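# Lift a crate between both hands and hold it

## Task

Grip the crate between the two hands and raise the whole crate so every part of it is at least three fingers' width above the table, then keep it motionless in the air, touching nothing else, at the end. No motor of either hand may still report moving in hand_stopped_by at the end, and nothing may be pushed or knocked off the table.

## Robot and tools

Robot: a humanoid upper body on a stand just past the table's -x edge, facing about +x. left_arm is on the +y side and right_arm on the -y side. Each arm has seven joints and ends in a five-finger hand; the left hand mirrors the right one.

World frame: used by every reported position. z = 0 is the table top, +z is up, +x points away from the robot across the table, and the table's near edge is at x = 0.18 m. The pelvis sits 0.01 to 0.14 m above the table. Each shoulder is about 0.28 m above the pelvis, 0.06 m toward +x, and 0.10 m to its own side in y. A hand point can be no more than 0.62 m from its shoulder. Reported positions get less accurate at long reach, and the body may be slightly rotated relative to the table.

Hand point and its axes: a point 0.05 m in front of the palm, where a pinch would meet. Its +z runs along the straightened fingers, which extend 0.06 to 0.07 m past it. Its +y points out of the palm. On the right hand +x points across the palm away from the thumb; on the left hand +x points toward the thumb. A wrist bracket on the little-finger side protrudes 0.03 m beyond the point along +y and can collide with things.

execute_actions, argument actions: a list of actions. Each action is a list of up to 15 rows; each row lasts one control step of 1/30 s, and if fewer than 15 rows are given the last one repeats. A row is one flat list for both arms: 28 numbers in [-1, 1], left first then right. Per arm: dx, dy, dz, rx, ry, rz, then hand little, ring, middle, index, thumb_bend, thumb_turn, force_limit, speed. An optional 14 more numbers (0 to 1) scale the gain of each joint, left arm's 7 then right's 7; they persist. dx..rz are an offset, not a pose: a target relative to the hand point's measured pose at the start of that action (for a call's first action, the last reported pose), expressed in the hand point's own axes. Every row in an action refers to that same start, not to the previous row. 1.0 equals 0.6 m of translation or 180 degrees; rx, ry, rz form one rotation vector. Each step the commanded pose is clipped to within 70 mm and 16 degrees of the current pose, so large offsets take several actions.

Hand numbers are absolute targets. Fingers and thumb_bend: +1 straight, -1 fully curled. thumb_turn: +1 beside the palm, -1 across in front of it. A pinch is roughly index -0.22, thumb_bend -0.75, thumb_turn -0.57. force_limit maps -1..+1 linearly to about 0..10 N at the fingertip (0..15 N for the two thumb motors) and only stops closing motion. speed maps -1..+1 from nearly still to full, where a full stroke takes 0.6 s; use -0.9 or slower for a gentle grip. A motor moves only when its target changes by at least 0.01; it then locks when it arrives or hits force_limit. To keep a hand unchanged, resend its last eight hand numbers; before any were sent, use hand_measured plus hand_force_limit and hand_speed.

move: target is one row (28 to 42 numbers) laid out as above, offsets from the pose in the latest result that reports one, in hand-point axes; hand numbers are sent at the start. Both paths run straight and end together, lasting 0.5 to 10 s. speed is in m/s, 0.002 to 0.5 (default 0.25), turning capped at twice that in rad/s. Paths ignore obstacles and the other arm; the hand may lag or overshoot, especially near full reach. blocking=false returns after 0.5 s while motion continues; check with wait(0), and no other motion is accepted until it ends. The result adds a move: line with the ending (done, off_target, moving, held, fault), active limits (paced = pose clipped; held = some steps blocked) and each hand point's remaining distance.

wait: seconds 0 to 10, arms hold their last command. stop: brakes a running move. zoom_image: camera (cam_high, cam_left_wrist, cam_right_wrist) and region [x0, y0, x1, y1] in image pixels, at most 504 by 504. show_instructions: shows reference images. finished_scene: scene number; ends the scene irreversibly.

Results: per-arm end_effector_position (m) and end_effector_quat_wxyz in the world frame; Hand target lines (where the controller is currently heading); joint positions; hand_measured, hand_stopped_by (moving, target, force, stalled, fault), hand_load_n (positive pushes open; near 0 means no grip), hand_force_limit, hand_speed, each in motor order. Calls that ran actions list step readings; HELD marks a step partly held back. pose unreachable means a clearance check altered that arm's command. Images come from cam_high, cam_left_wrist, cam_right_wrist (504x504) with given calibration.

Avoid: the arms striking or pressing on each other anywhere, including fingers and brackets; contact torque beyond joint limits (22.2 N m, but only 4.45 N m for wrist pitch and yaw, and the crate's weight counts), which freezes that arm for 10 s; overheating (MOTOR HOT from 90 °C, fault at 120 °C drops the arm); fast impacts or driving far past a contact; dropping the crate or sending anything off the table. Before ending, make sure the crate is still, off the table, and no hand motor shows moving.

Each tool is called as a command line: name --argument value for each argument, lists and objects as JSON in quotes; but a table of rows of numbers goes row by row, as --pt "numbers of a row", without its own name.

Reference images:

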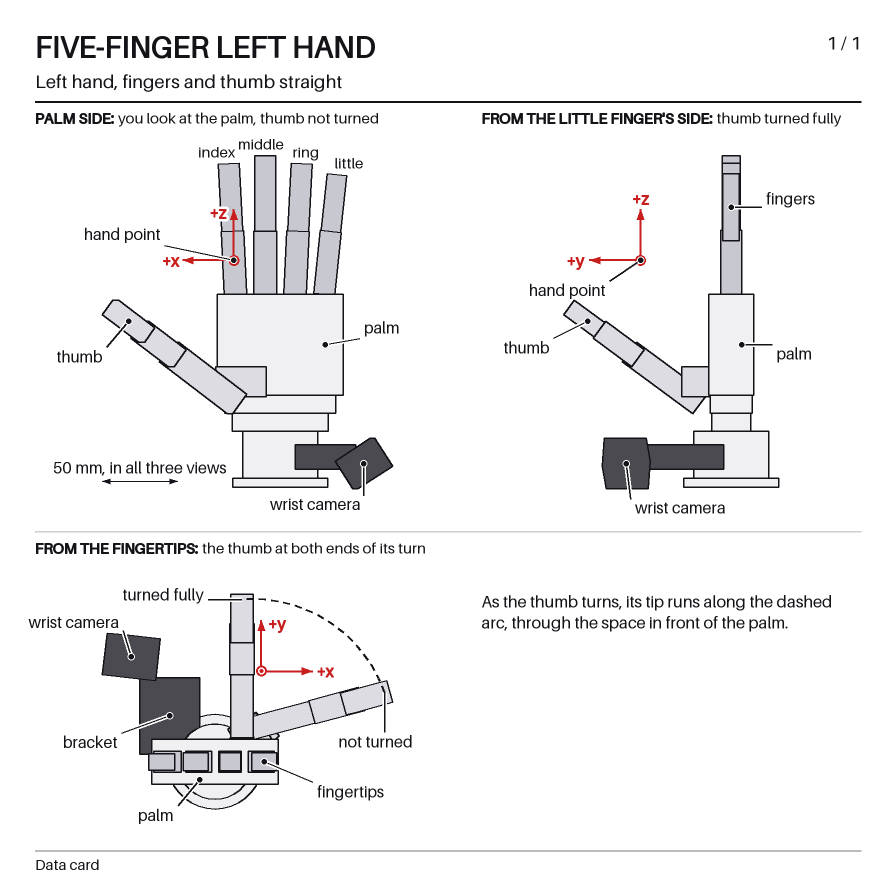

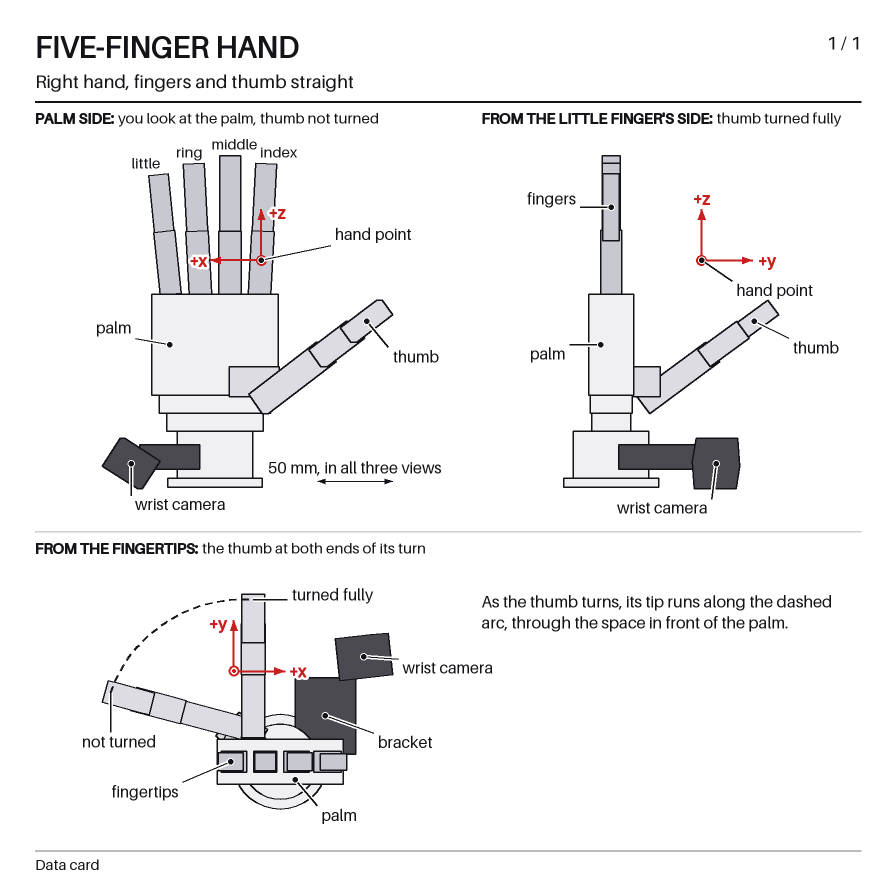

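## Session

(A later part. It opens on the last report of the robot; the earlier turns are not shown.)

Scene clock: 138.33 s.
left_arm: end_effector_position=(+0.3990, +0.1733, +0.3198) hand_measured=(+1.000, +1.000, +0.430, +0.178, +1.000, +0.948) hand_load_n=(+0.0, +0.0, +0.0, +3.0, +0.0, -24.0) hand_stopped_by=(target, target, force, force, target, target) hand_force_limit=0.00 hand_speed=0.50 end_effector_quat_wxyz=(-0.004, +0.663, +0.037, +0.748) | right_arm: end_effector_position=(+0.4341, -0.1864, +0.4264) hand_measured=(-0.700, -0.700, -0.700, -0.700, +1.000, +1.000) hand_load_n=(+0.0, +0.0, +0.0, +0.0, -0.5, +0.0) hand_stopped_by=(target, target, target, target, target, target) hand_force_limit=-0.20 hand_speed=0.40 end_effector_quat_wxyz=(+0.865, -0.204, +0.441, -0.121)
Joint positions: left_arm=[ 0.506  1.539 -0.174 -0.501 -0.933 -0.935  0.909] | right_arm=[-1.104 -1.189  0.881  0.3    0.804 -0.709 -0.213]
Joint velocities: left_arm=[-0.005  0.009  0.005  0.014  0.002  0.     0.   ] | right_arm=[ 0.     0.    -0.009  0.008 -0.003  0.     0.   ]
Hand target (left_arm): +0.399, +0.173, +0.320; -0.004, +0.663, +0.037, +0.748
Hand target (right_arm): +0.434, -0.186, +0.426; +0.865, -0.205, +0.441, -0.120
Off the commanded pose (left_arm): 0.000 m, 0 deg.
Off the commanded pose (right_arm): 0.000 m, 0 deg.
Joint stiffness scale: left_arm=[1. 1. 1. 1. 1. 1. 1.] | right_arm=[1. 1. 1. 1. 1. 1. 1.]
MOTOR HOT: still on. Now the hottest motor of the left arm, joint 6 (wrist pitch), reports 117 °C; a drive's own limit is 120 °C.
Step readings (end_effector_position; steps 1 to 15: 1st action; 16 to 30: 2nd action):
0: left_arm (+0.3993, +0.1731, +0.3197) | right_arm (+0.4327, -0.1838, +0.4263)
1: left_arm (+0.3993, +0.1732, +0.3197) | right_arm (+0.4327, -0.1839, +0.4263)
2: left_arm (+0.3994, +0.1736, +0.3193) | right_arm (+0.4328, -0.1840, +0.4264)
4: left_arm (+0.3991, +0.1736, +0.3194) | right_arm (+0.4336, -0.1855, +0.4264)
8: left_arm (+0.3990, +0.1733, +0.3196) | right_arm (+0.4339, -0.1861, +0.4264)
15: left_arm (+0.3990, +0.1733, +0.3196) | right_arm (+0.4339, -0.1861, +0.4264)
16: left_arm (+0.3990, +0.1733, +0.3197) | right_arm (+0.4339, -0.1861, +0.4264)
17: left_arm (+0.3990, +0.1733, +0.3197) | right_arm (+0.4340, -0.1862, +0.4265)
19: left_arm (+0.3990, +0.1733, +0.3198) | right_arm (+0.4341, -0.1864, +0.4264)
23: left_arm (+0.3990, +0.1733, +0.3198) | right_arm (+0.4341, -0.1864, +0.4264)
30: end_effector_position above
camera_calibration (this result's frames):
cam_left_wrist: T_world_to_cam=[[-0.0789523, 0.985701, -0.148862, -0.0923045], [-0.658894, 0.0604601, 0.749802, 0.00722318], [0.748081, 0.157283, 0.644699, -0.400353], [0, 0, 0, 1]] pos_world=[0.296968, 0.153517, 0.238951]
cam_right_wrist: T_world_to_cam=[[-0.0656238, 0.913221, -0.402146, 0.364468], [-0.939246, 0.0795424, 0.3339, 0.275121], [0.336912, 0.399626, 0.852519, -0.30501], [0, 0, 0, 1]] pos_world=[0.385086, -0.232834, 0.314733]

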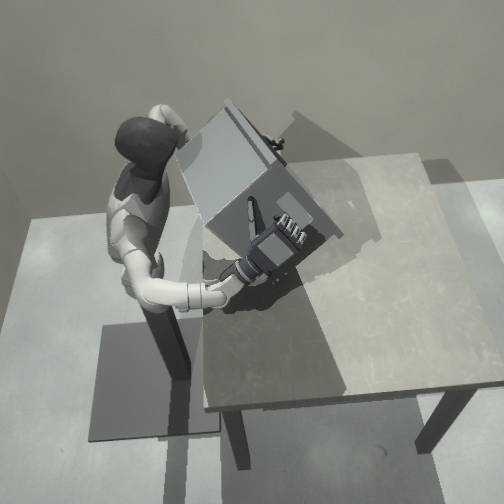

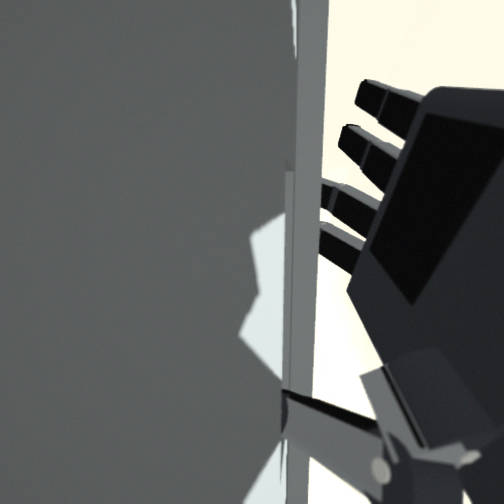

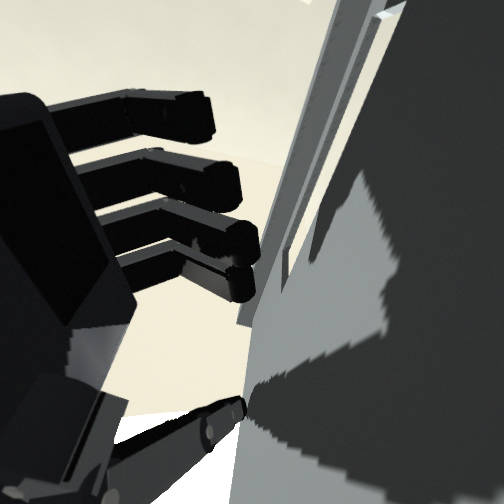

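move --target '[-0.298,-0.015,-0.035,0,0,0,1,1,0,0,1,1,0,0.5, 0,-0.15,0,0,0,0,-0.7,-0.7,-0.7,-0.7,1,1,-0.2,0.4]' --speed 0.2

Scene clock: 141.87 s.
left_arm: end_effector_position=(+0.4079, +0.1738, +0.1495) hand_measured=(+1.000, +1.000, +0.430, +0.178, +1.000, +0.952) hand_load_n=(+0.0, +0.0, +0.0, +0.0, +0.0, +0.0) hand_stopped_by=(target, target, force, force, target, target) hand_force_limit=0.00 hand_speed=0.50 end_effector_quat_wxyz=(+0.002, +0.645, +0.030, +0.763) | right_arm: end_effector_position=(+0.4304, -0.2673, +0.4634) hand_measured=(-0.700, -0.700, -0.700, -0.700, +1.000, +1.000) hand_load_n=(+0.0, +0.0, +0.0, +0.0, +0.0, +0.0) hand_stopped_by=(target, target, target, target, target, target) hand_force_limit=-0.20 hand_speed=0.40 end_effector_quat_wxyz=(+0.864, -0.202, +0.448, -0.113)
Joint positions: left_arm=[-0.192  0.558 -0.54   0.84  -0.988 -1.225  0.03 ] | right_arm=[-1.202 -1.176  0.753  0.754  1.164 -0.758  0.41 ]
Joint velocities: left_arm=[ 0.014 -0.012 -0.003 -0.008 -0.003  0.     0.   ] | right_arm=[-0.006  0.006  0.009 -0.006  0.     0.     0.   ]
Hand target (left_arm): +0.408, +0.172, +0.149; +0.004, +0.645, +0.029, +0.763
Hand target (right_arm): +0.430, -0.268, +0.465; +0.865, -0.200, +0.447, -0.111
Off the commanded pose (left_arm): 0.013 m, 3 deg.
Off the commanded pose (right_arm): 0.005 m, 1 deg.
Joint stiffness scale: left_arm=[1. 1. 1. 1. 1. 1. 1.] | right_arm=[1. 1. 1. 1. 1. 1. 1.]
MOTOR HOT: still on. Now the hottest motor of the left arm, joint 6 (wrist pitch), reports 112 °C; a drive's own limit is 120 °C.
move: off_target (left_arm, right_arm)
camera_calibration (this result's frames):
cam_left_wrist: T_world_to_cam=[[-0.0557474, 0.987353, -0.148413, -0.127275], [-0.691906, 0.0689628, 0.718687, 0.157433], [0.719833, 0.142753, 0.67931, -0.288438], [0, 0, 0, 1]] pos_world=[0.309461, 0.155984, 0.0639044]
cam_right_wrist: T_world_to_cam=[[-0.0799462, 0.917504, -0.389609, 0.45451], [-0.934443, 0.0670897, 0.349736, 0.252991], [0.347023, 0.392027, 0.851992, -0.309081], [0, 0, 0, 1]] pos_world=[0.38, -0.31282, 0.351935]

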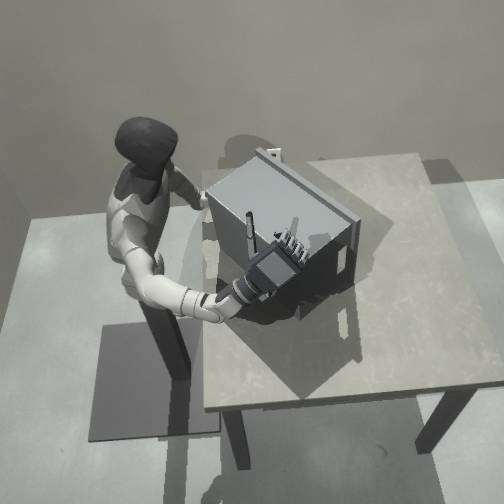

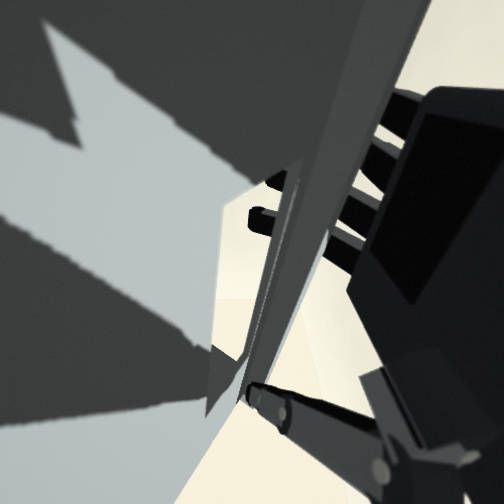

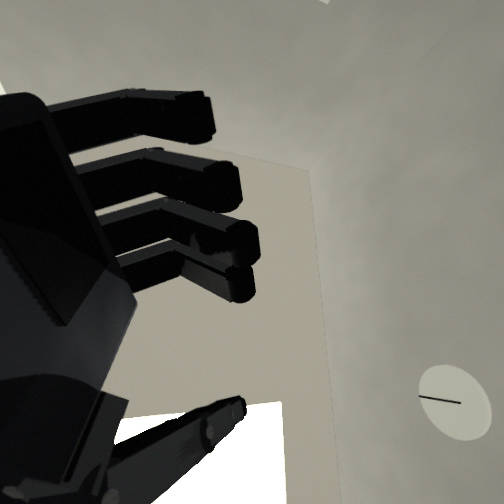

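zoom_image --camera "cam_high" --region '[170, 120, 400, 350]'

Region (170, 120, 400, 350) of cam_high's 504x504 image, scaled by 2.191, with more detail than that image has.

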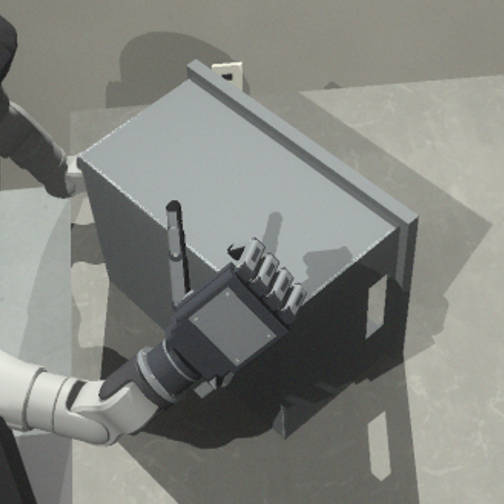

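move --target '[0.036,0.08,-0.036,0.056,-0.053,0,0.1,0.1,0.1,0.1,1,1,0,0.5, 0.2638,0.2832,-0.183,0.1847,0.2235,0.0975,0.8,0.8,0.8,0.8,1,1,0,0.5]' --speed 0.15

Scene clock: 162.33 s.
left_arm: end_effector_position=(+0.3842, +0.1346, +0.1607) hand_measured=(+0.100, +0.100, +0.100, +0.100, +1.000, +0.952) hand_load_n=(+0.5, +0.0, +0.0, +0.0, +0.0, +2.0) hand_stopped_by=(target, target, target, target, target, target) hand_force_limit=0.00 hand_speed=0.50 end_effector_quat_wxyz=(-0.062, +0.716, +0.113, +0.686) | right_arm: end_effector_position=(+0.4440, -0.1891, +0.2273) hand_measured=(+0.800, +0.800, +0.800, +0.800, +1.000, +1.000) hand_load_n=(+0.0, +0.0, +0.0, +0.0, +0.0, +0.0) hand_stopped_by=(target, target, target, target, target, target) hand_force_limit=0.00 hand_speed=0.50 end_effector_quat_wxyz=(+0.706, +0.156, +0.674, -0.156)
Joint positions: left_arm=[ 0.035  0.747 -0.678 -0.066 -0.481 -0.682  1.066] | right_arm=[-0.78  -0.731  1.08   0.033  0.777 -0.39  -1.204]
Joint velocities: left_arm=[ 0.002  0.017 -0.009 -0.014  0.     0.     0.015] | right_arm=[ 0.002  0.002  0.009 -0.011  0.006  0.     0.   ]
Hand target (left_arm): +0.383, +0.125, +0.164; -0.049, +0.714, +0.101, +0.691
Hand target (right_arm): +0.444, -0.190, +0.226; +0.705, +0.156, +0.674, -0.158
Off the commanded pose (left_arm): 0.012 m, 3 deg.
Off the commanded pose (right_arm): 0.021 m, 3 deg.
Joint stiffness scale: left_arm=[1. 1. 1. 1. 1. 1. 1.] | right_arm=[1. 1. 1. 1. 1. 1. 1.]
MOTOR HOT: cleared. Now the hottest motor of the left arm, joint 6 (wrist pitch), reports 65 °C.
move: off_target (left_arm, right_arm)
camera_calibration (this result's frames):
cam_left_wrist: T_world_to_cam=[[-0.283616, 0.945685, -0.158879, 0.00657422], [-0.529347, -0.0162444, 0.84825, 0.0638058], [0.799596, 0.324679, 0.505203, -0.300565], [0, 0, 0, 1]] pos_world=[0.275971, 0.0924067, 0.0987676]
cam_right_wrist: T_world_to_cam=[[0.386591, 0.915047, 0.115051, -0.0305018], [-0.596015, 0.152688, 0.788323, 0.109265], [0.703785, -0.373331, 0.604409, -0.39011], [0, 0, 0, 1]] pos_world=[0.351469, -0.134413, 0.153159]

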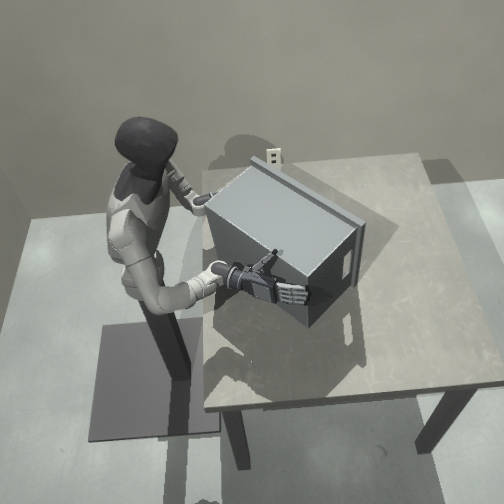

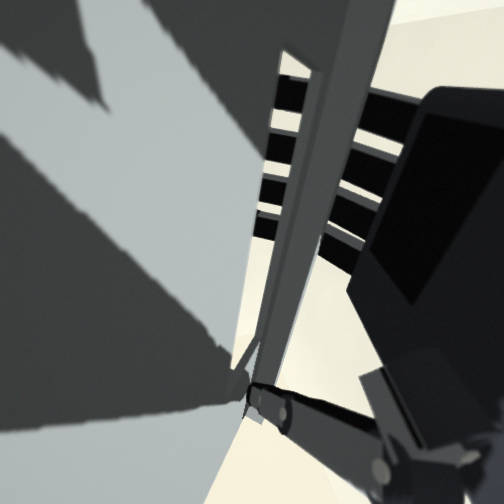

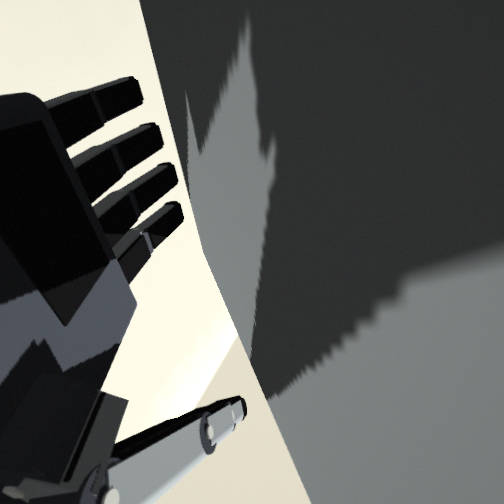

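zoom_image --camera "cam_high" --region '[170, 120, 400, 350]'

Region (170, 120, 400, 350) of cam_high's 504x504 image, scaled by 2.191, with more detail than that image has.

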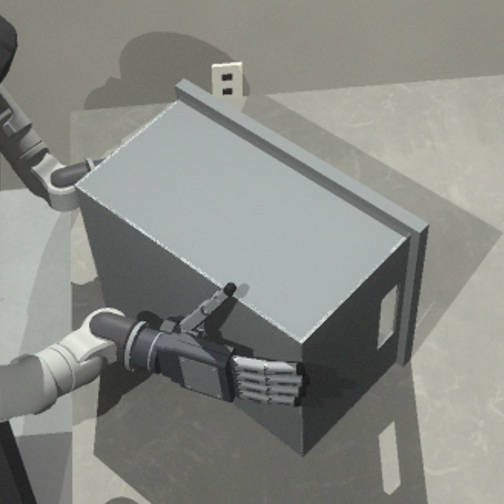

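move --target '[0.01,0.075,-0.042,0,0,0,0.1,0.1,0.1,0.1,1,1,0,0.5, 0.02,-0.043,0.2,0,0,0,0.8,0.8,0.8,0.8,1,1,0,0.5]' --speed 0.1

Scene clock: 171.67 s.
left_arm: end_effector_position=(+0.3713, +0.0942, +0.1636) hand_measured=(+0.100, +0.100, +0.100, +0.100, +1.000, +0.952) hand_load_n=(+1.0, +0.0, +0.0, +0.0, +0.0, +0.5) hand_stopped_by=(target, target, target, target, target, target) hand_force_limit=0.00 hand_speed=0.50 end_effector_quat_wxyz=(-0.077, +0.721, +0.118, +0.678) | right_arm: end_effector_position=(+0.5381, -0.2708, +0.2114) hand_measured=(+0.800, +0.800, +0.800, +0.800, +1.000, +1.000) hand_load_n=(+0.0, +0.0, +0.0, +0.0, +0.0, +0.0) hand_stopped_by=(target, target, target, target, target, target) hand_force_limit=0.00 hand_speed=0.50 end_effector_quat_wxyz=(+0.692, +0.155, +0.687, -0.159)
Joint positions: left_arm=[-0.019  0.653 -0.791 -0.19  -0.333 -0.489  1.289] | right_arm=[-1.105 -0.405  0.877  1.197  1.088 -0.557 -0.359]
Joint velocities: left_arm=[-0.011 -0.003 -0.005 -0.008 -0.006  0.     0.014] | right_arm=[-0.032  0.063 -0.04   0.153  0.003 -0.055  0.09 ]
Hand target (left_arm): +0.371, +0.085, +0.169; -0.061, +0.718, +0.111, +0.685
Hand target (right_arm): +0.540, -0.265, +0.215; +0.697, +0.156, +0.684, -0.149
Off the commanded pose (left_arm): 0.011 m, 2 deg.
Off the commanded pose (right_arm): 0.012 m, 2 deg.
Joint stiffness scale: left_arm=[1. 1. 1. 1. 1. 1. 1.] | right_arm=[1. 1. 1. 1. 1. 1. 1.]
move: off_target (left_arm, right_arm)
camera_calibration (this result's frames):
cam_left_wrist: T_world_to_cam=[[-0.311923, 0.93958, -0.141046, 0.0497591], [-0.510425, -0.0405068, 0.858968, 0.0474543], [0.801356, 0.339925, 0.49222, -0.278557], [0, 0, 0, 1]] pos_world=[0.262966, 0.049858, 0.103368]
cam_right_wrist: T_world_to_cam=[[0.393392, 0.913608, 0.10278, 0.00827601], [-0.564992, 0.152048, 0.810965, 0.168758], [0.725277, -0.377097, 0.575996, -0.483892], [0, 0, 0, 1]] pos_world=[0.443047, -0.215694, 0.141012]

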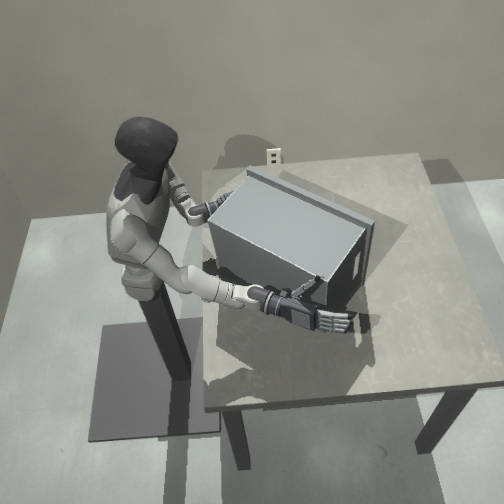

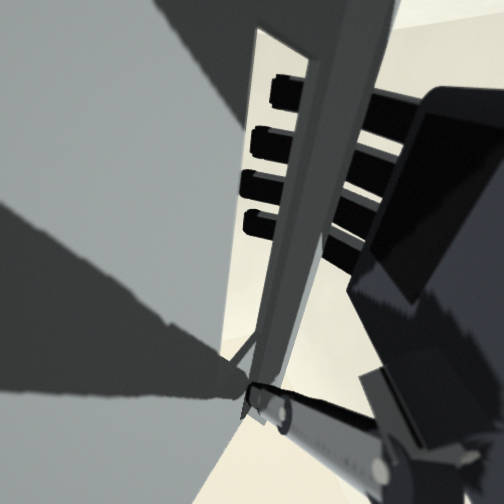

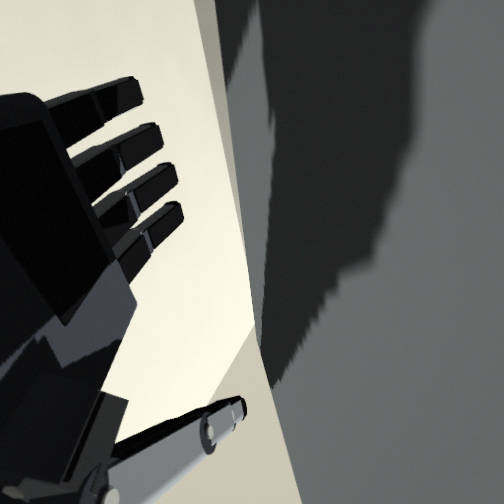

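zoom_image --camera "cam_high" --region '[170, 120, 400, 350]'

Region (170, 120, 400, 350) of cam_high's 504x504 image, scaled by 2.191, with more detail than that image has.

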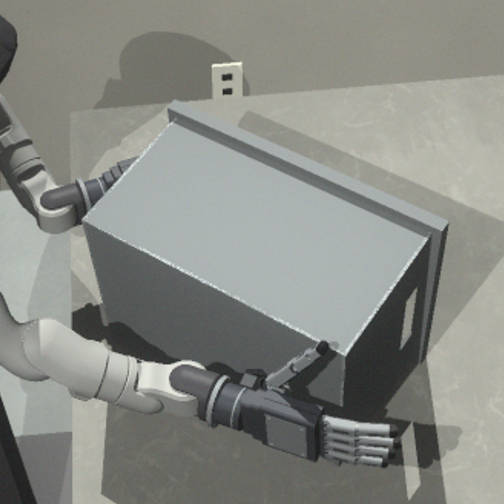

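move --target '[0.0,0.09,0.07,0,0,0,0.8,0.8,0.8,0.8,1,1,0,0.5, 0.0,-0.04,0.0,-0.08,0,0,0.8,0.8,0.8,0.8,1,1,0,0.5]' --speed 0.08

Scene clock: 183.60 s.
left_arm: end_effector_position=(+0.4264, +0.0629, +0.1632) hand_measured=(+0.800, +0.800, +0.800, +0.800, +1.000, +0.952) hand_load_n=(+0.0, +0.0, +0.0, +0.0, +0.0, +6.5) hand_stopped_by=(target, target, target, target, target, target) hand_force_limit=0.00 hand_speed=0.50 end_effector_quat_wxyz=(-0.084, +0.718, +0.126, +0.679) | right_arm: end_effector_position=(+0.5240, -0.2924, +0.2084) hand_measured=(+0.800, +0.800, +0.800, +0.800, +1.000, +1.000) hand_load_n=(+0.0, +0.0, +0.0, +0.0, +0.0, +0.0) hand_stopped_by=(target, target, target, target, target, target) hand_force_limit=0.00 hand_speed=0.50 end_effector_quat_wxyz=(+0.687, +0.081, +0.718, -0.076)
Joint positions: left_arm=[-0.316  0.535 -0.818 -0.007 -0.461 -0.383  1.302] | right_arm=[-1.145 -0.469  0.731  1.47   1.151 -0.536  0.23 ]
Joint velocities: left_arm=[-0.002 -0.009 -0.008 -0.002 -0.006 -0.01   0.01 ] | right_arm=[-0.002  0.002 -0.015  0.008  0.008  0.     0.003]
Hand target (left_arm): +0.426, +0.052, +0.163; -0.075, +0.721, +0.111, +0.680
Hand target (right_arm): +0.524, -0.292, +0.209; +0.687, +0.081, +0.718, -0.075
Off the commanded pose (left_arm): 0.009 m, 1 deg.
Off the commanded pose (right_arm): 0.005 m, 3 deg.
Joint stiffness scale: left_arm=[1. 1. 1. 1. 1. 1. 1.] | right_arm=[1. 1. 1. 1. 1. 1. 1.]
move: off_target (left_arm, right_arm)
camera_calibration (this result's frames):
cam_left_wrist: T_world_to_cam=[[-0.333168, 0.932085, -0.142185, 0.106], [-0.513031, -0.0526866, 0.856751, 0.0768407], [0.791074, 0.358387, 0.495742, -0.309223], [0, 0, 0, 1]] pos_world=[0.319355, 0.0160688, 0.102533]
cam_right_wrist: T_world_to_cam=[[0.184944, 0.976521, 0.110466, 0.159834], [-0.544024, 0.00812028, 0.839031, 0.107547], [0.818434, -0.215269, 0.532752, -0.472543], [0, 0, 0, 1]] pos_world=[0.415693, -0.258679, 0.143857]

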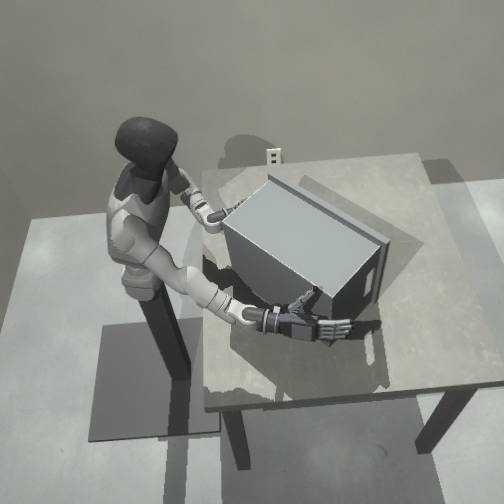

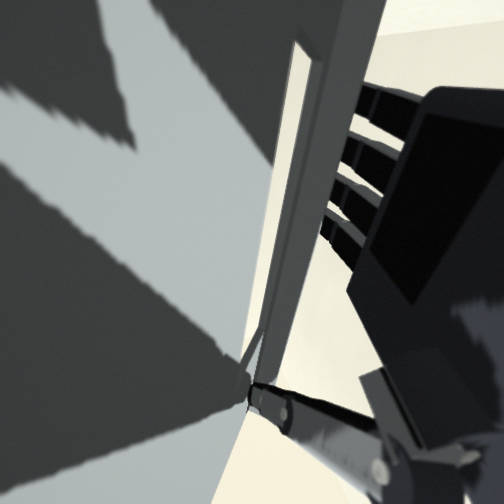

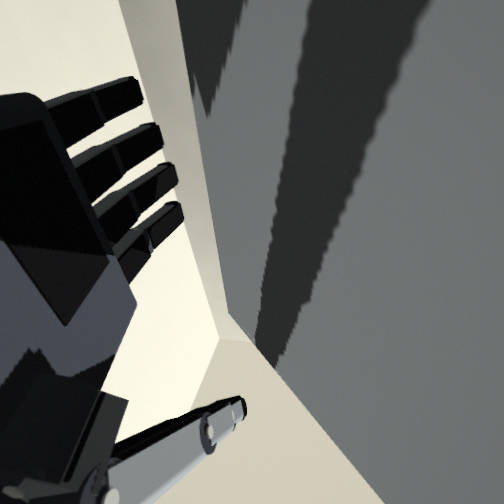

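execute_actions --actions '[[[0,0,0,0,0,0,-0.8,-0.8,-0.8,-0.8,1,1,0.0,0.0, 0,0,0,0,0,0,0.8,0.8,0.8,0.8,1,1,0,0.5]],[[0,0,0,0,0,0,-0.8,-0.8,-0.8,-0.8,1,1,0.0,0.0, 0,0,0,0,0,0,0.8,0.8,0.8,0.8,1,1,0,0.5]],[[0,0,0,0,0,0,-0.8,-0.8,-0.8,-0.8,1,1,0.0,0.0, 0,0,0,0,0,0,0.8,0.8,0.8,0.8,1,1,0,0.5]]]'

Scene clock: 187.20 s.
left_arm: end_effector_position=(+0.4266, +0.0662, +0.1663) hand_measured=(-0.248, -0.304, -0.360, -0.412, +1.002, +0.952) hand_load_n=(+0.0, +0.0, +0.5, +8.0, +1.5, +1.5) hand_stopped_by=(force, force, force, force, target, target) hand_force_limit=0.00 hand_speed=0.00 end_effector_quat_wxyz=(-0.095, +0.709, +0.117, +0.689) | right_arm: end_effector_position=(+0.5240, -0.2925, +0.2085) hand_measured=(+0.800, +0.800, +0.800, +0.800, +1.000, +1.000) hand_load_n=(+0.0, +0.0, +0.0, +0.0, +0.0, +0.0) hand_stopped_by=(target, target, target, target, target, target) hand_force_limit=0.00 hand_speed=0.50 end_effector_quat_wxyz=(+0.687, +0.081, +0.718, -0.076)
Joint positions: left_arm=[-0.314  0.547 -0.815  0.004 -0.431 -0.386  1.307] | right_arm=[-1.145 -0.469  0.731  1.47   1.151 -0.536  0.23 ]
Joint velocities: left_arm=[ 0.003  0.    -0.008  0.005 -0.005  0.     0.   ] | right_arm=[ 0.008  0.005  0.003  0.008 -0.002  0.     0.   ]
Hand target (left_arm): +0.427, +0.067, +0.166; -0.094, +0.710, +0.121, +0.687
Hand target (right_arm): +0.524, -0.292, +0.208; +0.687, +0.081, +0.718, -0.076
Off the commanded pose (left_arm): 0.001 m, 1 deg.
Off the commanded pose (right_arm): 0.000 m, 0 deg.
Joint stiffness scale: left_arm=[1. 1. 1. 1. 1. 1. 1.] | right_arm=[1. 1. 1. 1. 1. 1. 1.]
Step readings (end_effector_position; steps 1 to 15: 1st action; 16 to 30: 2nd action; 31 to 45: 3rd action):
0: left_arm (+0.4264, +0.0629, +0.1632) | right_arm (+0.5240, -0.2925, +0.2085)
1: left_arm (+0.4264, +0.0630, +0.1632) | right_arm (+0.5240, -0.2925, +0.2085)
2: left_arm (+0.4263, +0.0637, +0.1634) | right_arm (+0.5240, -0.2925, +0.2085)
4: left_arm (+0.4262, +0.0642, +0.1634) | right_arm (+0.5240, -0.2925, +0.2085)
8: left_arm (+0.4262, +0.0644, +0.1634) | right_arm (+0.5240, -0.2925, +0.2085)
15: left_arm (+0.4269, +0.0665, +0.1633) | right_arm (+0.5240, -0.2925, +0.2085)
16: left_arm (+0.4273, +0.0676, +0.1633) | right_arm (+0.5240, -0.2925, +0.2085)
17: left_arm (+0.4276, +0.0686, +0.1634) | right_arm (+0.5240, -0.2925, +0.2085)
19: left_arm (+0.4280, +0.0702, +0.1637) | right_arm (+0.5240, -0.2925, +0.2085)
23: left_arm (+0.4275, +0.0685, +0.1653) | right_arm (+0.5240, -0.2925, +0.2085)
30: left_arm (+0.4269, +0.0667, +0.1662) | right_arm (+0.5240, -0.2925, +0.2085)
31: left_arm (+0.4269, +0.0667, +0.1661) | right_arm (+0.5240, -0.2925, +0.2085)
32: left_arm (+0.4269, +0.0667, +0.1661) | right_arm (+0.5240, -0.2925, +0.2085)
34: left_arm (+0.4269, +0.0664, +0.1663) | right_arm (+0.5240, -0.2925, +0.2085)
38: left_arm (+0.4267, +0.0662, +0.1664) | right_arm (+0.5240, -0.2925, +0.2085)
45: end_effector_position above
camera_calibration (this result's frames):
cam_left_wrist: T_world_to_cam=[[-0.332346, 0.935509, -0.11987, 0.0992399], [-0.533216, -0.0815354, 0.842041, 0.0874513], [0.777963, 0.343766, 0.525927, -0.310554], [0, 0, 0, 1]] pos_world=[0.321212, 0.0210485, 0.101587]
cam_right_wrist: T_world_to_cam=[[0.185153, 0.976453, 0.110719, 0.15974], [-0.544129, 0.00804759, 0.838963, 0.107549], [0.818316, -0.215582, 0.532806, -0.472624], [0, 0, 0, 1]] pos_world=[0.4157, -0.258733, 0.143901]

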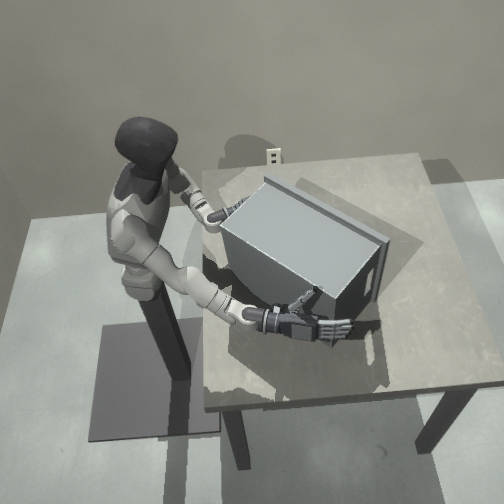

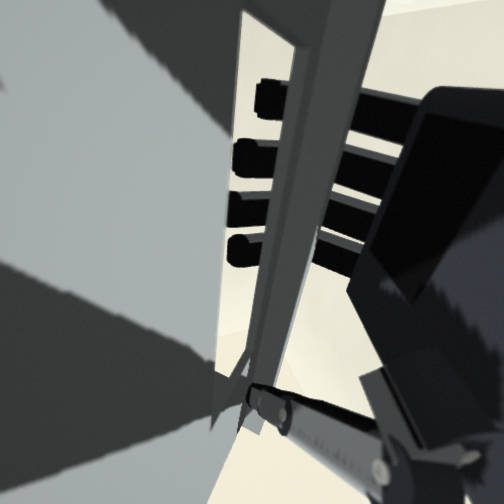

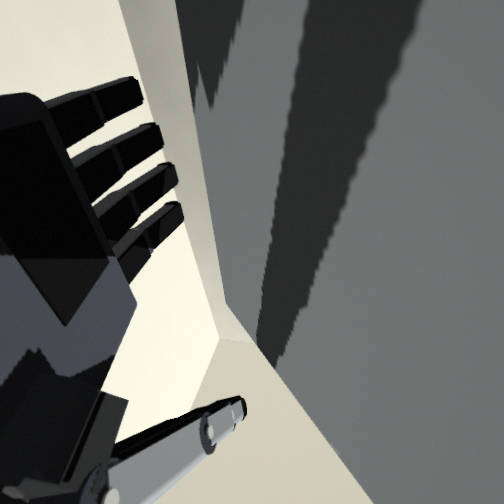

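execute_actions --actions '[[[0,0,0,0,0,0,-1,-1,-1,-1,1,0,0.4,0.0, 0,0,0,0,0,0,0.8,0.8,0.8,0.8,1,1,0,0.5]],[[0,0,0,0,0,0,-1,-1,-1,-1,1,0,0.4,0.0, 0,0,0,0,0,0,0.8,0.8,0.8,0.8,1,1,0,0.5]],[[0,0,0,0,0,0,-1,-1,-1,-1,1,0,0.4,0.0, 0,0,0,0,0,0,0.8,0.8,0.8,0.8,1,1,0,0.5]]]'

Scene clock: 192.90 s.
left_arm: end_effector_position=(+0.4263, +0.0583, +0.1770) hand_measured=(-0.574, -0.518, -0.460, -0.414, +1.000, +0.910) hand_load_n=(+3.5, +0.5, +0.0, +0.0, +0.5, +2.0) hand_stopped_by=(force, force, force, force, target, force) hand_force_limit=0.40 hand_speed=0.00 end_effector_quat_wxyz=(-0.086, +0.693, +0.103, +0.708) | right_arm: end_effector_position=(+0.5240, -0.2925, +0.2085) hand_measured=(+0.800, +0.800, +0.800, +0.800, +1.000, +1.000) hand_load_n=(+0.0, +0.0, +0.0, +0.0, +0.0, +0.0) hand_stopped_by=(target, target, target, target, target, target) hand_force_limit=0.00 hand_speed=0.50 end_effector_quat_wxyz=(+0.687, +0.081, +0.718, -0.076)
Joint positions: left_arm=[-0.321  0.547 -0.813  0.005 -0.388 -0.395  1.289] | right_arm=[-1.145 -0.469  0.731  1.47   1.151 -0.536  0.23 ]
Joint velocities: left_arm=[ 0.002  0.011 -0.005 -0.012  0.     0.     0.   ] | right_arm=[-0.003  0.002 -0.005  0.     0.003  0.     0.   ]
Hand target (left_arm): +0.426, +0.059, +0.177; -0.086, +0.694, +0.104, +0.707
Hand target (right_arm): +0.524, -0.292, +0.208; +0.687, +0.081, +0.718, -0.076
Off the commanded pose (left_arm): 0.000 m, 0 deg.
Off the commanded pose (right_arm): 0.000 m, 0 deg.
Joint stiffness scale: left_arm=[1. 1. 1. 1. 1. 1. 1.] | right_arm=[1. 1. 1. 1. 1. 1. 1.]
Step readings (end_effector_position; steps 1 to 15: 1st action; 16 to 30: 2nd action; 31 to 45: 3rd action):
0: left_arm (+0.4266, +0.0662, +0.1663) | right_arm (+0.5240, -0.2925, +0.2085)
1: left_arm (+0.4266, +0.0661, +0.1663) | right_arm (+0.5240, -0.2925, +0.2085)
2: left_arm (+0.4266, +0.0661, +0.1663) | right_arm (+0.5240, -0.2925, +0.2085)
4: left_arm (+0.4265, +0.0648, +0.1693) | right_arm (+0.5240, -0.2925, +0.2085)
8: left_arm (+0.4271, +0.0611, +0.1741) | right_arm (+0.5240, -0.2925, +0.2085)
15: left_arm (+0.4270, +0.0607, +0.1751) | right_arm (+0.5240, -0.2925, +0.2085)
16: left_arm (+0.4271, +0.0607, +0.1751) | right_arm (+0.5240, -0.2925, +0.2085)
17: left_arm (+0.4270, +0.0603, +0.1755) | right_arm (+0.5240, -0.2925, +0.2085)
19: left_arm (+0.4266, +0.0590, +0.1769) | right_arm (+0.5240, -0.2925, +0.2085)
23: left_arm (+0.4264, +0.0586, +0.1769) | right_arm (+0.5240, -0.2925, +0.2085)
30: left_arm (+0.4264, +0.0586, +0.1768) | right_arm (+0.5240, -0.2925, +0.2085)
31: left_arm (+0.4264, +0.0586, +0.1769) | right_arm (+0.5240, -0.2925, +0.2085)
32: left_arm (+0.4263, +0.0584, +0.1771) | right_arm (+0.5240, -0.2925, +0.2085)
34: left_arm (+0.4263, +0.0584, +0.1770) | right_arm (+0.5240, -0.2925, +0.2085)
38: left_arm (+0.4263, +0.0583, +0.1770) | right_arm (+0.5240, -0.2925, +0.2085)
45: end_effector_position above
camera_calibration (this result's frames):
cam_left_wrist: T_world_to_cam=[[-0.295247, 0.947606, -0.121956, 0.0915781], [-0.574631, -0.0741423, 0.815048, 0.0996299], [0.763302, 0.31072, 0.566413, -0.312227], [0, 0, 0, 1]] pos_world=[0.322612, 0.0176219, 0.106815]
cam_right_wrist: T_world_to_cam=[[0.185153, 0.976453, 0.110718, 0.15974], [-0.544129, 0.00804799, 0.838963, 0.107549], [0.818316, -0.215582, 0.532806, -0.472624], [0, 0, 0, 1]] pos_world=[0.4157, -0.258733, 0.143901]

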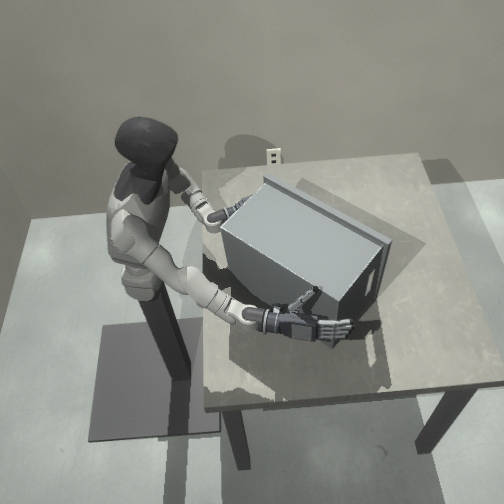

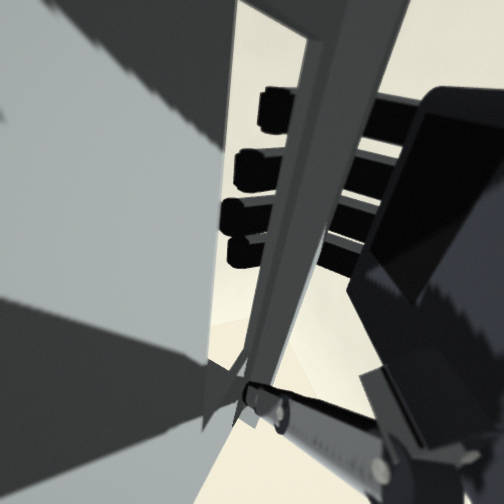

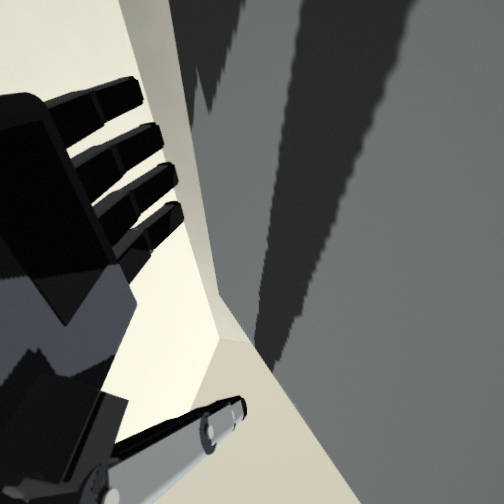

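move --target '[0,0,0,-0.28,0,0,-1,-1,-1,-1,1,0,0.4,0.0, -0.3,-0.05,-0.2,0,0,0,0.8,0.8,0.8,0.8,1,1,0,0.5]' --speed 0.12

Scene clock: 199.13 s.
left_arm: end_effector_position=(+0.4177, +0.0537, +0.1773) hand_measured=(-0.574, -0.518, -0.460, -0.414, +1.000, +0.910) hand_load_n=(+0.5, +0.0, +0.0, +0.0, +0.0, -3.5) hand_stopped_by=(force, force, force, force, target, force) hand_force_limit=0.40 hand_speed=0.00 end_effector_quat_wxyz=(+0.220, +0.661, -0.222, +0.682) | right_arm: end_effector_position=(+0.3950, -0.3142, +0.3899) hand_measured=(+0.800, +0.800, +0.800, +0.800, +1.000, +1.000) hand_load_n=(+0.0, +0.0, +0.0, +0.0, +0.0, +0.0) hand_stopped_by=(target, target, target, target, target, target) hand_force_limit=0.00 hand_speed=0.50 end_effector_quat_wxyz=(+0.693, +0.101, +0.707, -0.097)
Joint positions: left_arm=[-0.396  0.879 -0.709  0.508 -1.05  -0.784 -0.328] | right_arm=[ 0.071 -1.57  -0.314 -0.364  1.577 -0.027 -0.426]
Joint velocities: left_arm=[-0.009 -0.011 -0.006  0.006  0.009  0.006 -0.01 ] | right_arm=[-0.003 -0.002  0.006  0.    -0.003  0.016  0.   ]
Hand target (left_arm): +0.424, +0.060, +0.181; +0.213, +0.662, -0.209, +0.687
Hand target (right_arm): +0.395, -0.313, +0.389; +0.692, +0.101, +0.709, -0.094
Off the commanded pose (left_arm): 0.010 m, 2 deg.
Off the commanded pose (right_arm): 0.021 m, 4 deg.
Joint stiffness scale: left_arm=[1. 1. 1. 1. 1. 1. 1.] | right_arm=[1. 1. 1. 1. 1. 1. 1.]
move: off_target (left_arm, right_arm)
camera_calibration (this result's frames):
cam_left_wrist: T_world_to_cam=[[0.564447, 0.821082, -0.0849923, -0.265375], [-0.439241, 0.385928, 0.81125, 0.0135573], [0.698904, -0.420576, 0.578489, -0.240376], [0, 0, 0, 1]] pos_world=[0.323744, 0.111566, 0.105501]
cam_right_wrist: T_world_to_cam=[[0.239044, 0.964744, 0.110119, 0.160061], [-0.560507, 0.0444911, 0.826953, -0.0920501], [0.792899, -0.259401, 0.551382, -0.479397], [0, 0, 0, 1]] pos_world=[0.290257, -0.274679, 0.322826]

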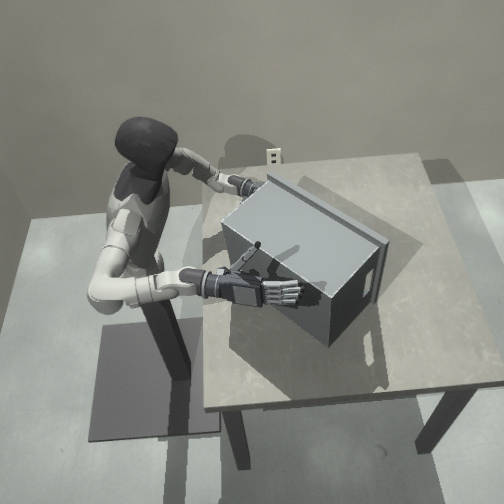

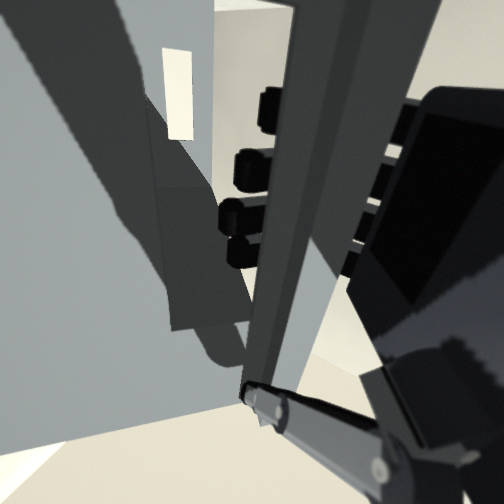

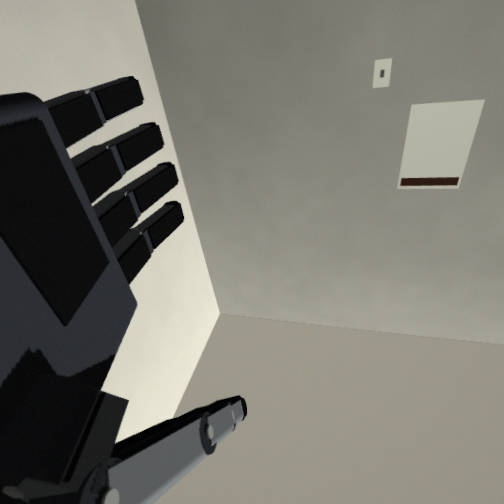

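move --target '[0,-0.091,-0.129,0,0,0,-1,-1,-1,-1,1,0,0.4,0.0, 0,0,0,0,0,0,0.8,0.8,0.8,0.8,1,1,0,0.5]' --speed 0.1

Scene clock: 210.53 s.
left_arm: end_effector_position=(+0.3856, +0.1367, +0.1787) hand_measured=(-0.574, -0.518, -0.460, -0.414, +1.000, +0.910) hand_load_n=(+3.0, +0.0, +0.0, +0.0, +0.0, -0.5) hand_stopped_by=(force, force, force, force, target, force) hand_force_limit=0.40 hand_speed=0.00 end_effector_quat_wxyz=(+0.227, +0.654, -0.228, +0.685) | right_arm: end_effector_position=(+0.3950, -0.3142, +0.3897) hand_measured=(+0.800, +0.800, +0.800, +0.800, +1.000, +1.000) hand_load_n=(+0.0, +0.0, +0.0, +0.0, +0.0, +0.0) hand_stopped_by=(target, target, target, target, target, target) hand_force_limit=0.00 hand_speed=0.50 end_effector_quat_wxyz=(+0.693, +0.101, +0.708, -0.097)
Joint positions: left_arm=[-0.237  0.914 -0.51   0.735 -1.344 -0.871 -0.872] | right_arm=[ 0.071 -1.57  -0.314 -0.364  1.577 -0.026 -0.426]
Joint velocities: left_arm=[-0.014 -0.015  0.02   0.002 -0.014  0.    -0.009] | right_arm=[-0.006  0.    -0.002  0.     0.009  0.     0.   ]
Hand target (left_arm): +0.388, +0.143, +0.179; +0.217, +0.658, -0.223, +0.686
Hand target (right_arm): +0.395, -0.314, +0.390; +0.693, +0.101, +0.707, -0.097
Off the commanded pose (left_arm): 0.008 m, 1 deg.
Off the commanded pose (right_arm): 0.000 m, 0 deg.
Joint stiffness scale: left_arm=[1. 1. 1. 1. 1. 1. 1.] | right_arm=[1. 1. 1. 1. 1. 1. 1.]
move: off_target (left_arm)
camera_calibration (this result's frames):
cam_left_wrist: T_world_to_cam=[[0.580521, 0.810187, -0.0811968, -0.320694], [-0.442694, 0.397743, 0.803631, -0.0326574], [0.683386, -0.430579, 0.589563, -0.178462], [0, 0, 0, 1]] pos_world=[0.293671, 0.195969, 0.10542]
cam_right_wrist: T_world_to_cam=[[0.239071, 0.964771, 0.10983, 0.16017], [-0.559963, 0.0445771, 0.827317, -0.0922488], [0.793276, -0.259288, 0.550893, -0.479248], [0, 0, 0, 1]] pos_world=[0.290228, -0.274679, 0.322742]

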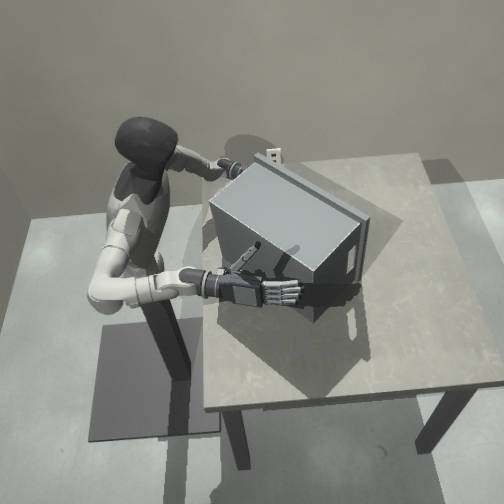

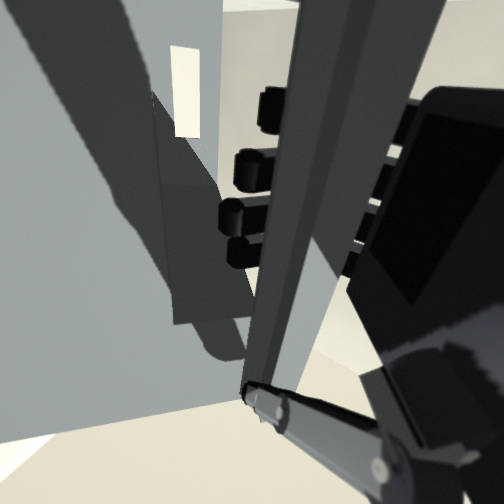

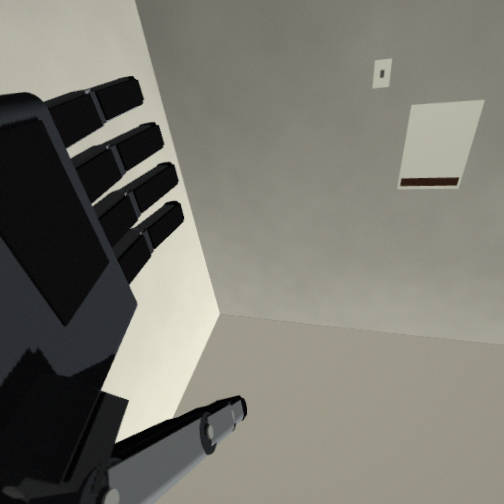

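execute_actions --actions '[]'

Scene clock: 213.53 s.
left_arm: end_effector_position=(+0.3856, +0.1367, +0.1787) hand_measured=(-0.574, -0.518, -0.460, -0.414, +1.000, +0.910) hand_load_n=(+3.0, +0.0, +0.0, +0.0, +0.0, -0.5) hand_stopped_by=(force, force, force, force, target, force) hand_force_limit=0.40 hand_speed=0.00 end_effector_quat_wxyz=(+0.227, +0.654, -0.228, +0.685) | right_arm: end_effector_position=(+0.3950, -0.3142, +0.3897) hand_measured=(+0.800, +0.800, +0.800, +0.800, +1.000, +1.000) hand_load_n=(+0.0, +0.0, +0.0, +0.0, +0.0, +0.0) hand_stopped_by=(target, target, target, target, target, target) hand_force_limit=0.00 hand_speed=0.50 end_effector_quat_wxyz=(+0.693, +0.101, +0.708, -0.097)
Joint positions: left_arm=[-0.237  0.913 -0.509  0.735 -1.344 -0.871 -0.872] | right_arm=[ 0.071 -1.57  -0.314 -0.364  1.577 -0.026 -0.426]
Joint velocities: left_arm=[-0.002  0.009 -0.006  0.006  0.011  0.     0.   ] | right_arm=[ 0.008 -0.002  0.    -0.002  0.008  0.     0.   ]
Hand target (left_arm): +0.388, +0.143, +0.179; +0.217, +0.658, -0.223, +0.686
Hand target (right_arm): +0.395, -0.314, +0.390; +0.693, +0.101, +0.707, -0.097
Off the commanded pose (left_arm): 0.008 m, 1 deg.
Off the commanded pose (right_arm): 0.000 m, 0 deg.
Joint stiffness scale: left_arm=[1. 1. 1. 1. 1. 1. 1.] | right_arm=[1. 1. 1. 1. 1. 1. 1.]
camera_calibration (this result's frames):
cam_left_wrist: T_world_to_cam=[[0.580392, 0.810258, -0.081406, -0.320635], [-0.442913, 0.397977, 0.803395, -0.0325869], [0.683355, -0.430228, 0.589856, -0.178548], [0, 0, 0, 1]] pos_world=[0.293672, 0.195949, 0.105396]
cam_right_wrist: T_world_to_cam=[[0.239071, 0.964771, 0.10983, 0.16017], [-0.559963, 0.0445771, 0.827317, -0.0922488], [0.793276, -0.259288, 0.550893, -0.479249], [0, 0, 0, 1]] pos_world=[0.290228, -0.274679, 0.322742]

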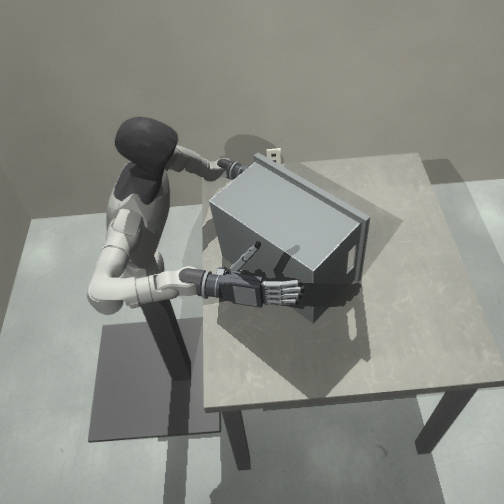

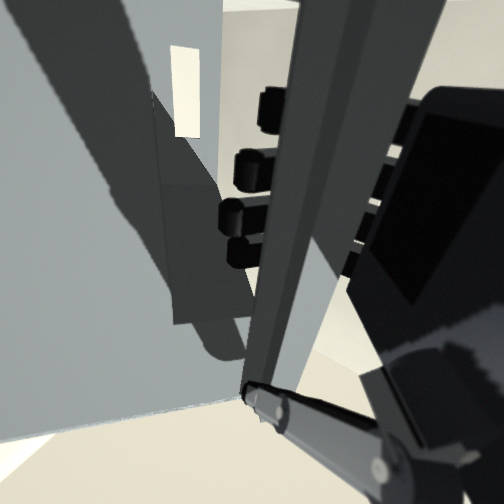

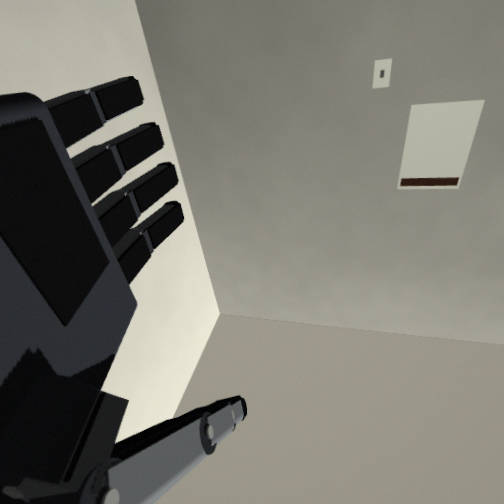

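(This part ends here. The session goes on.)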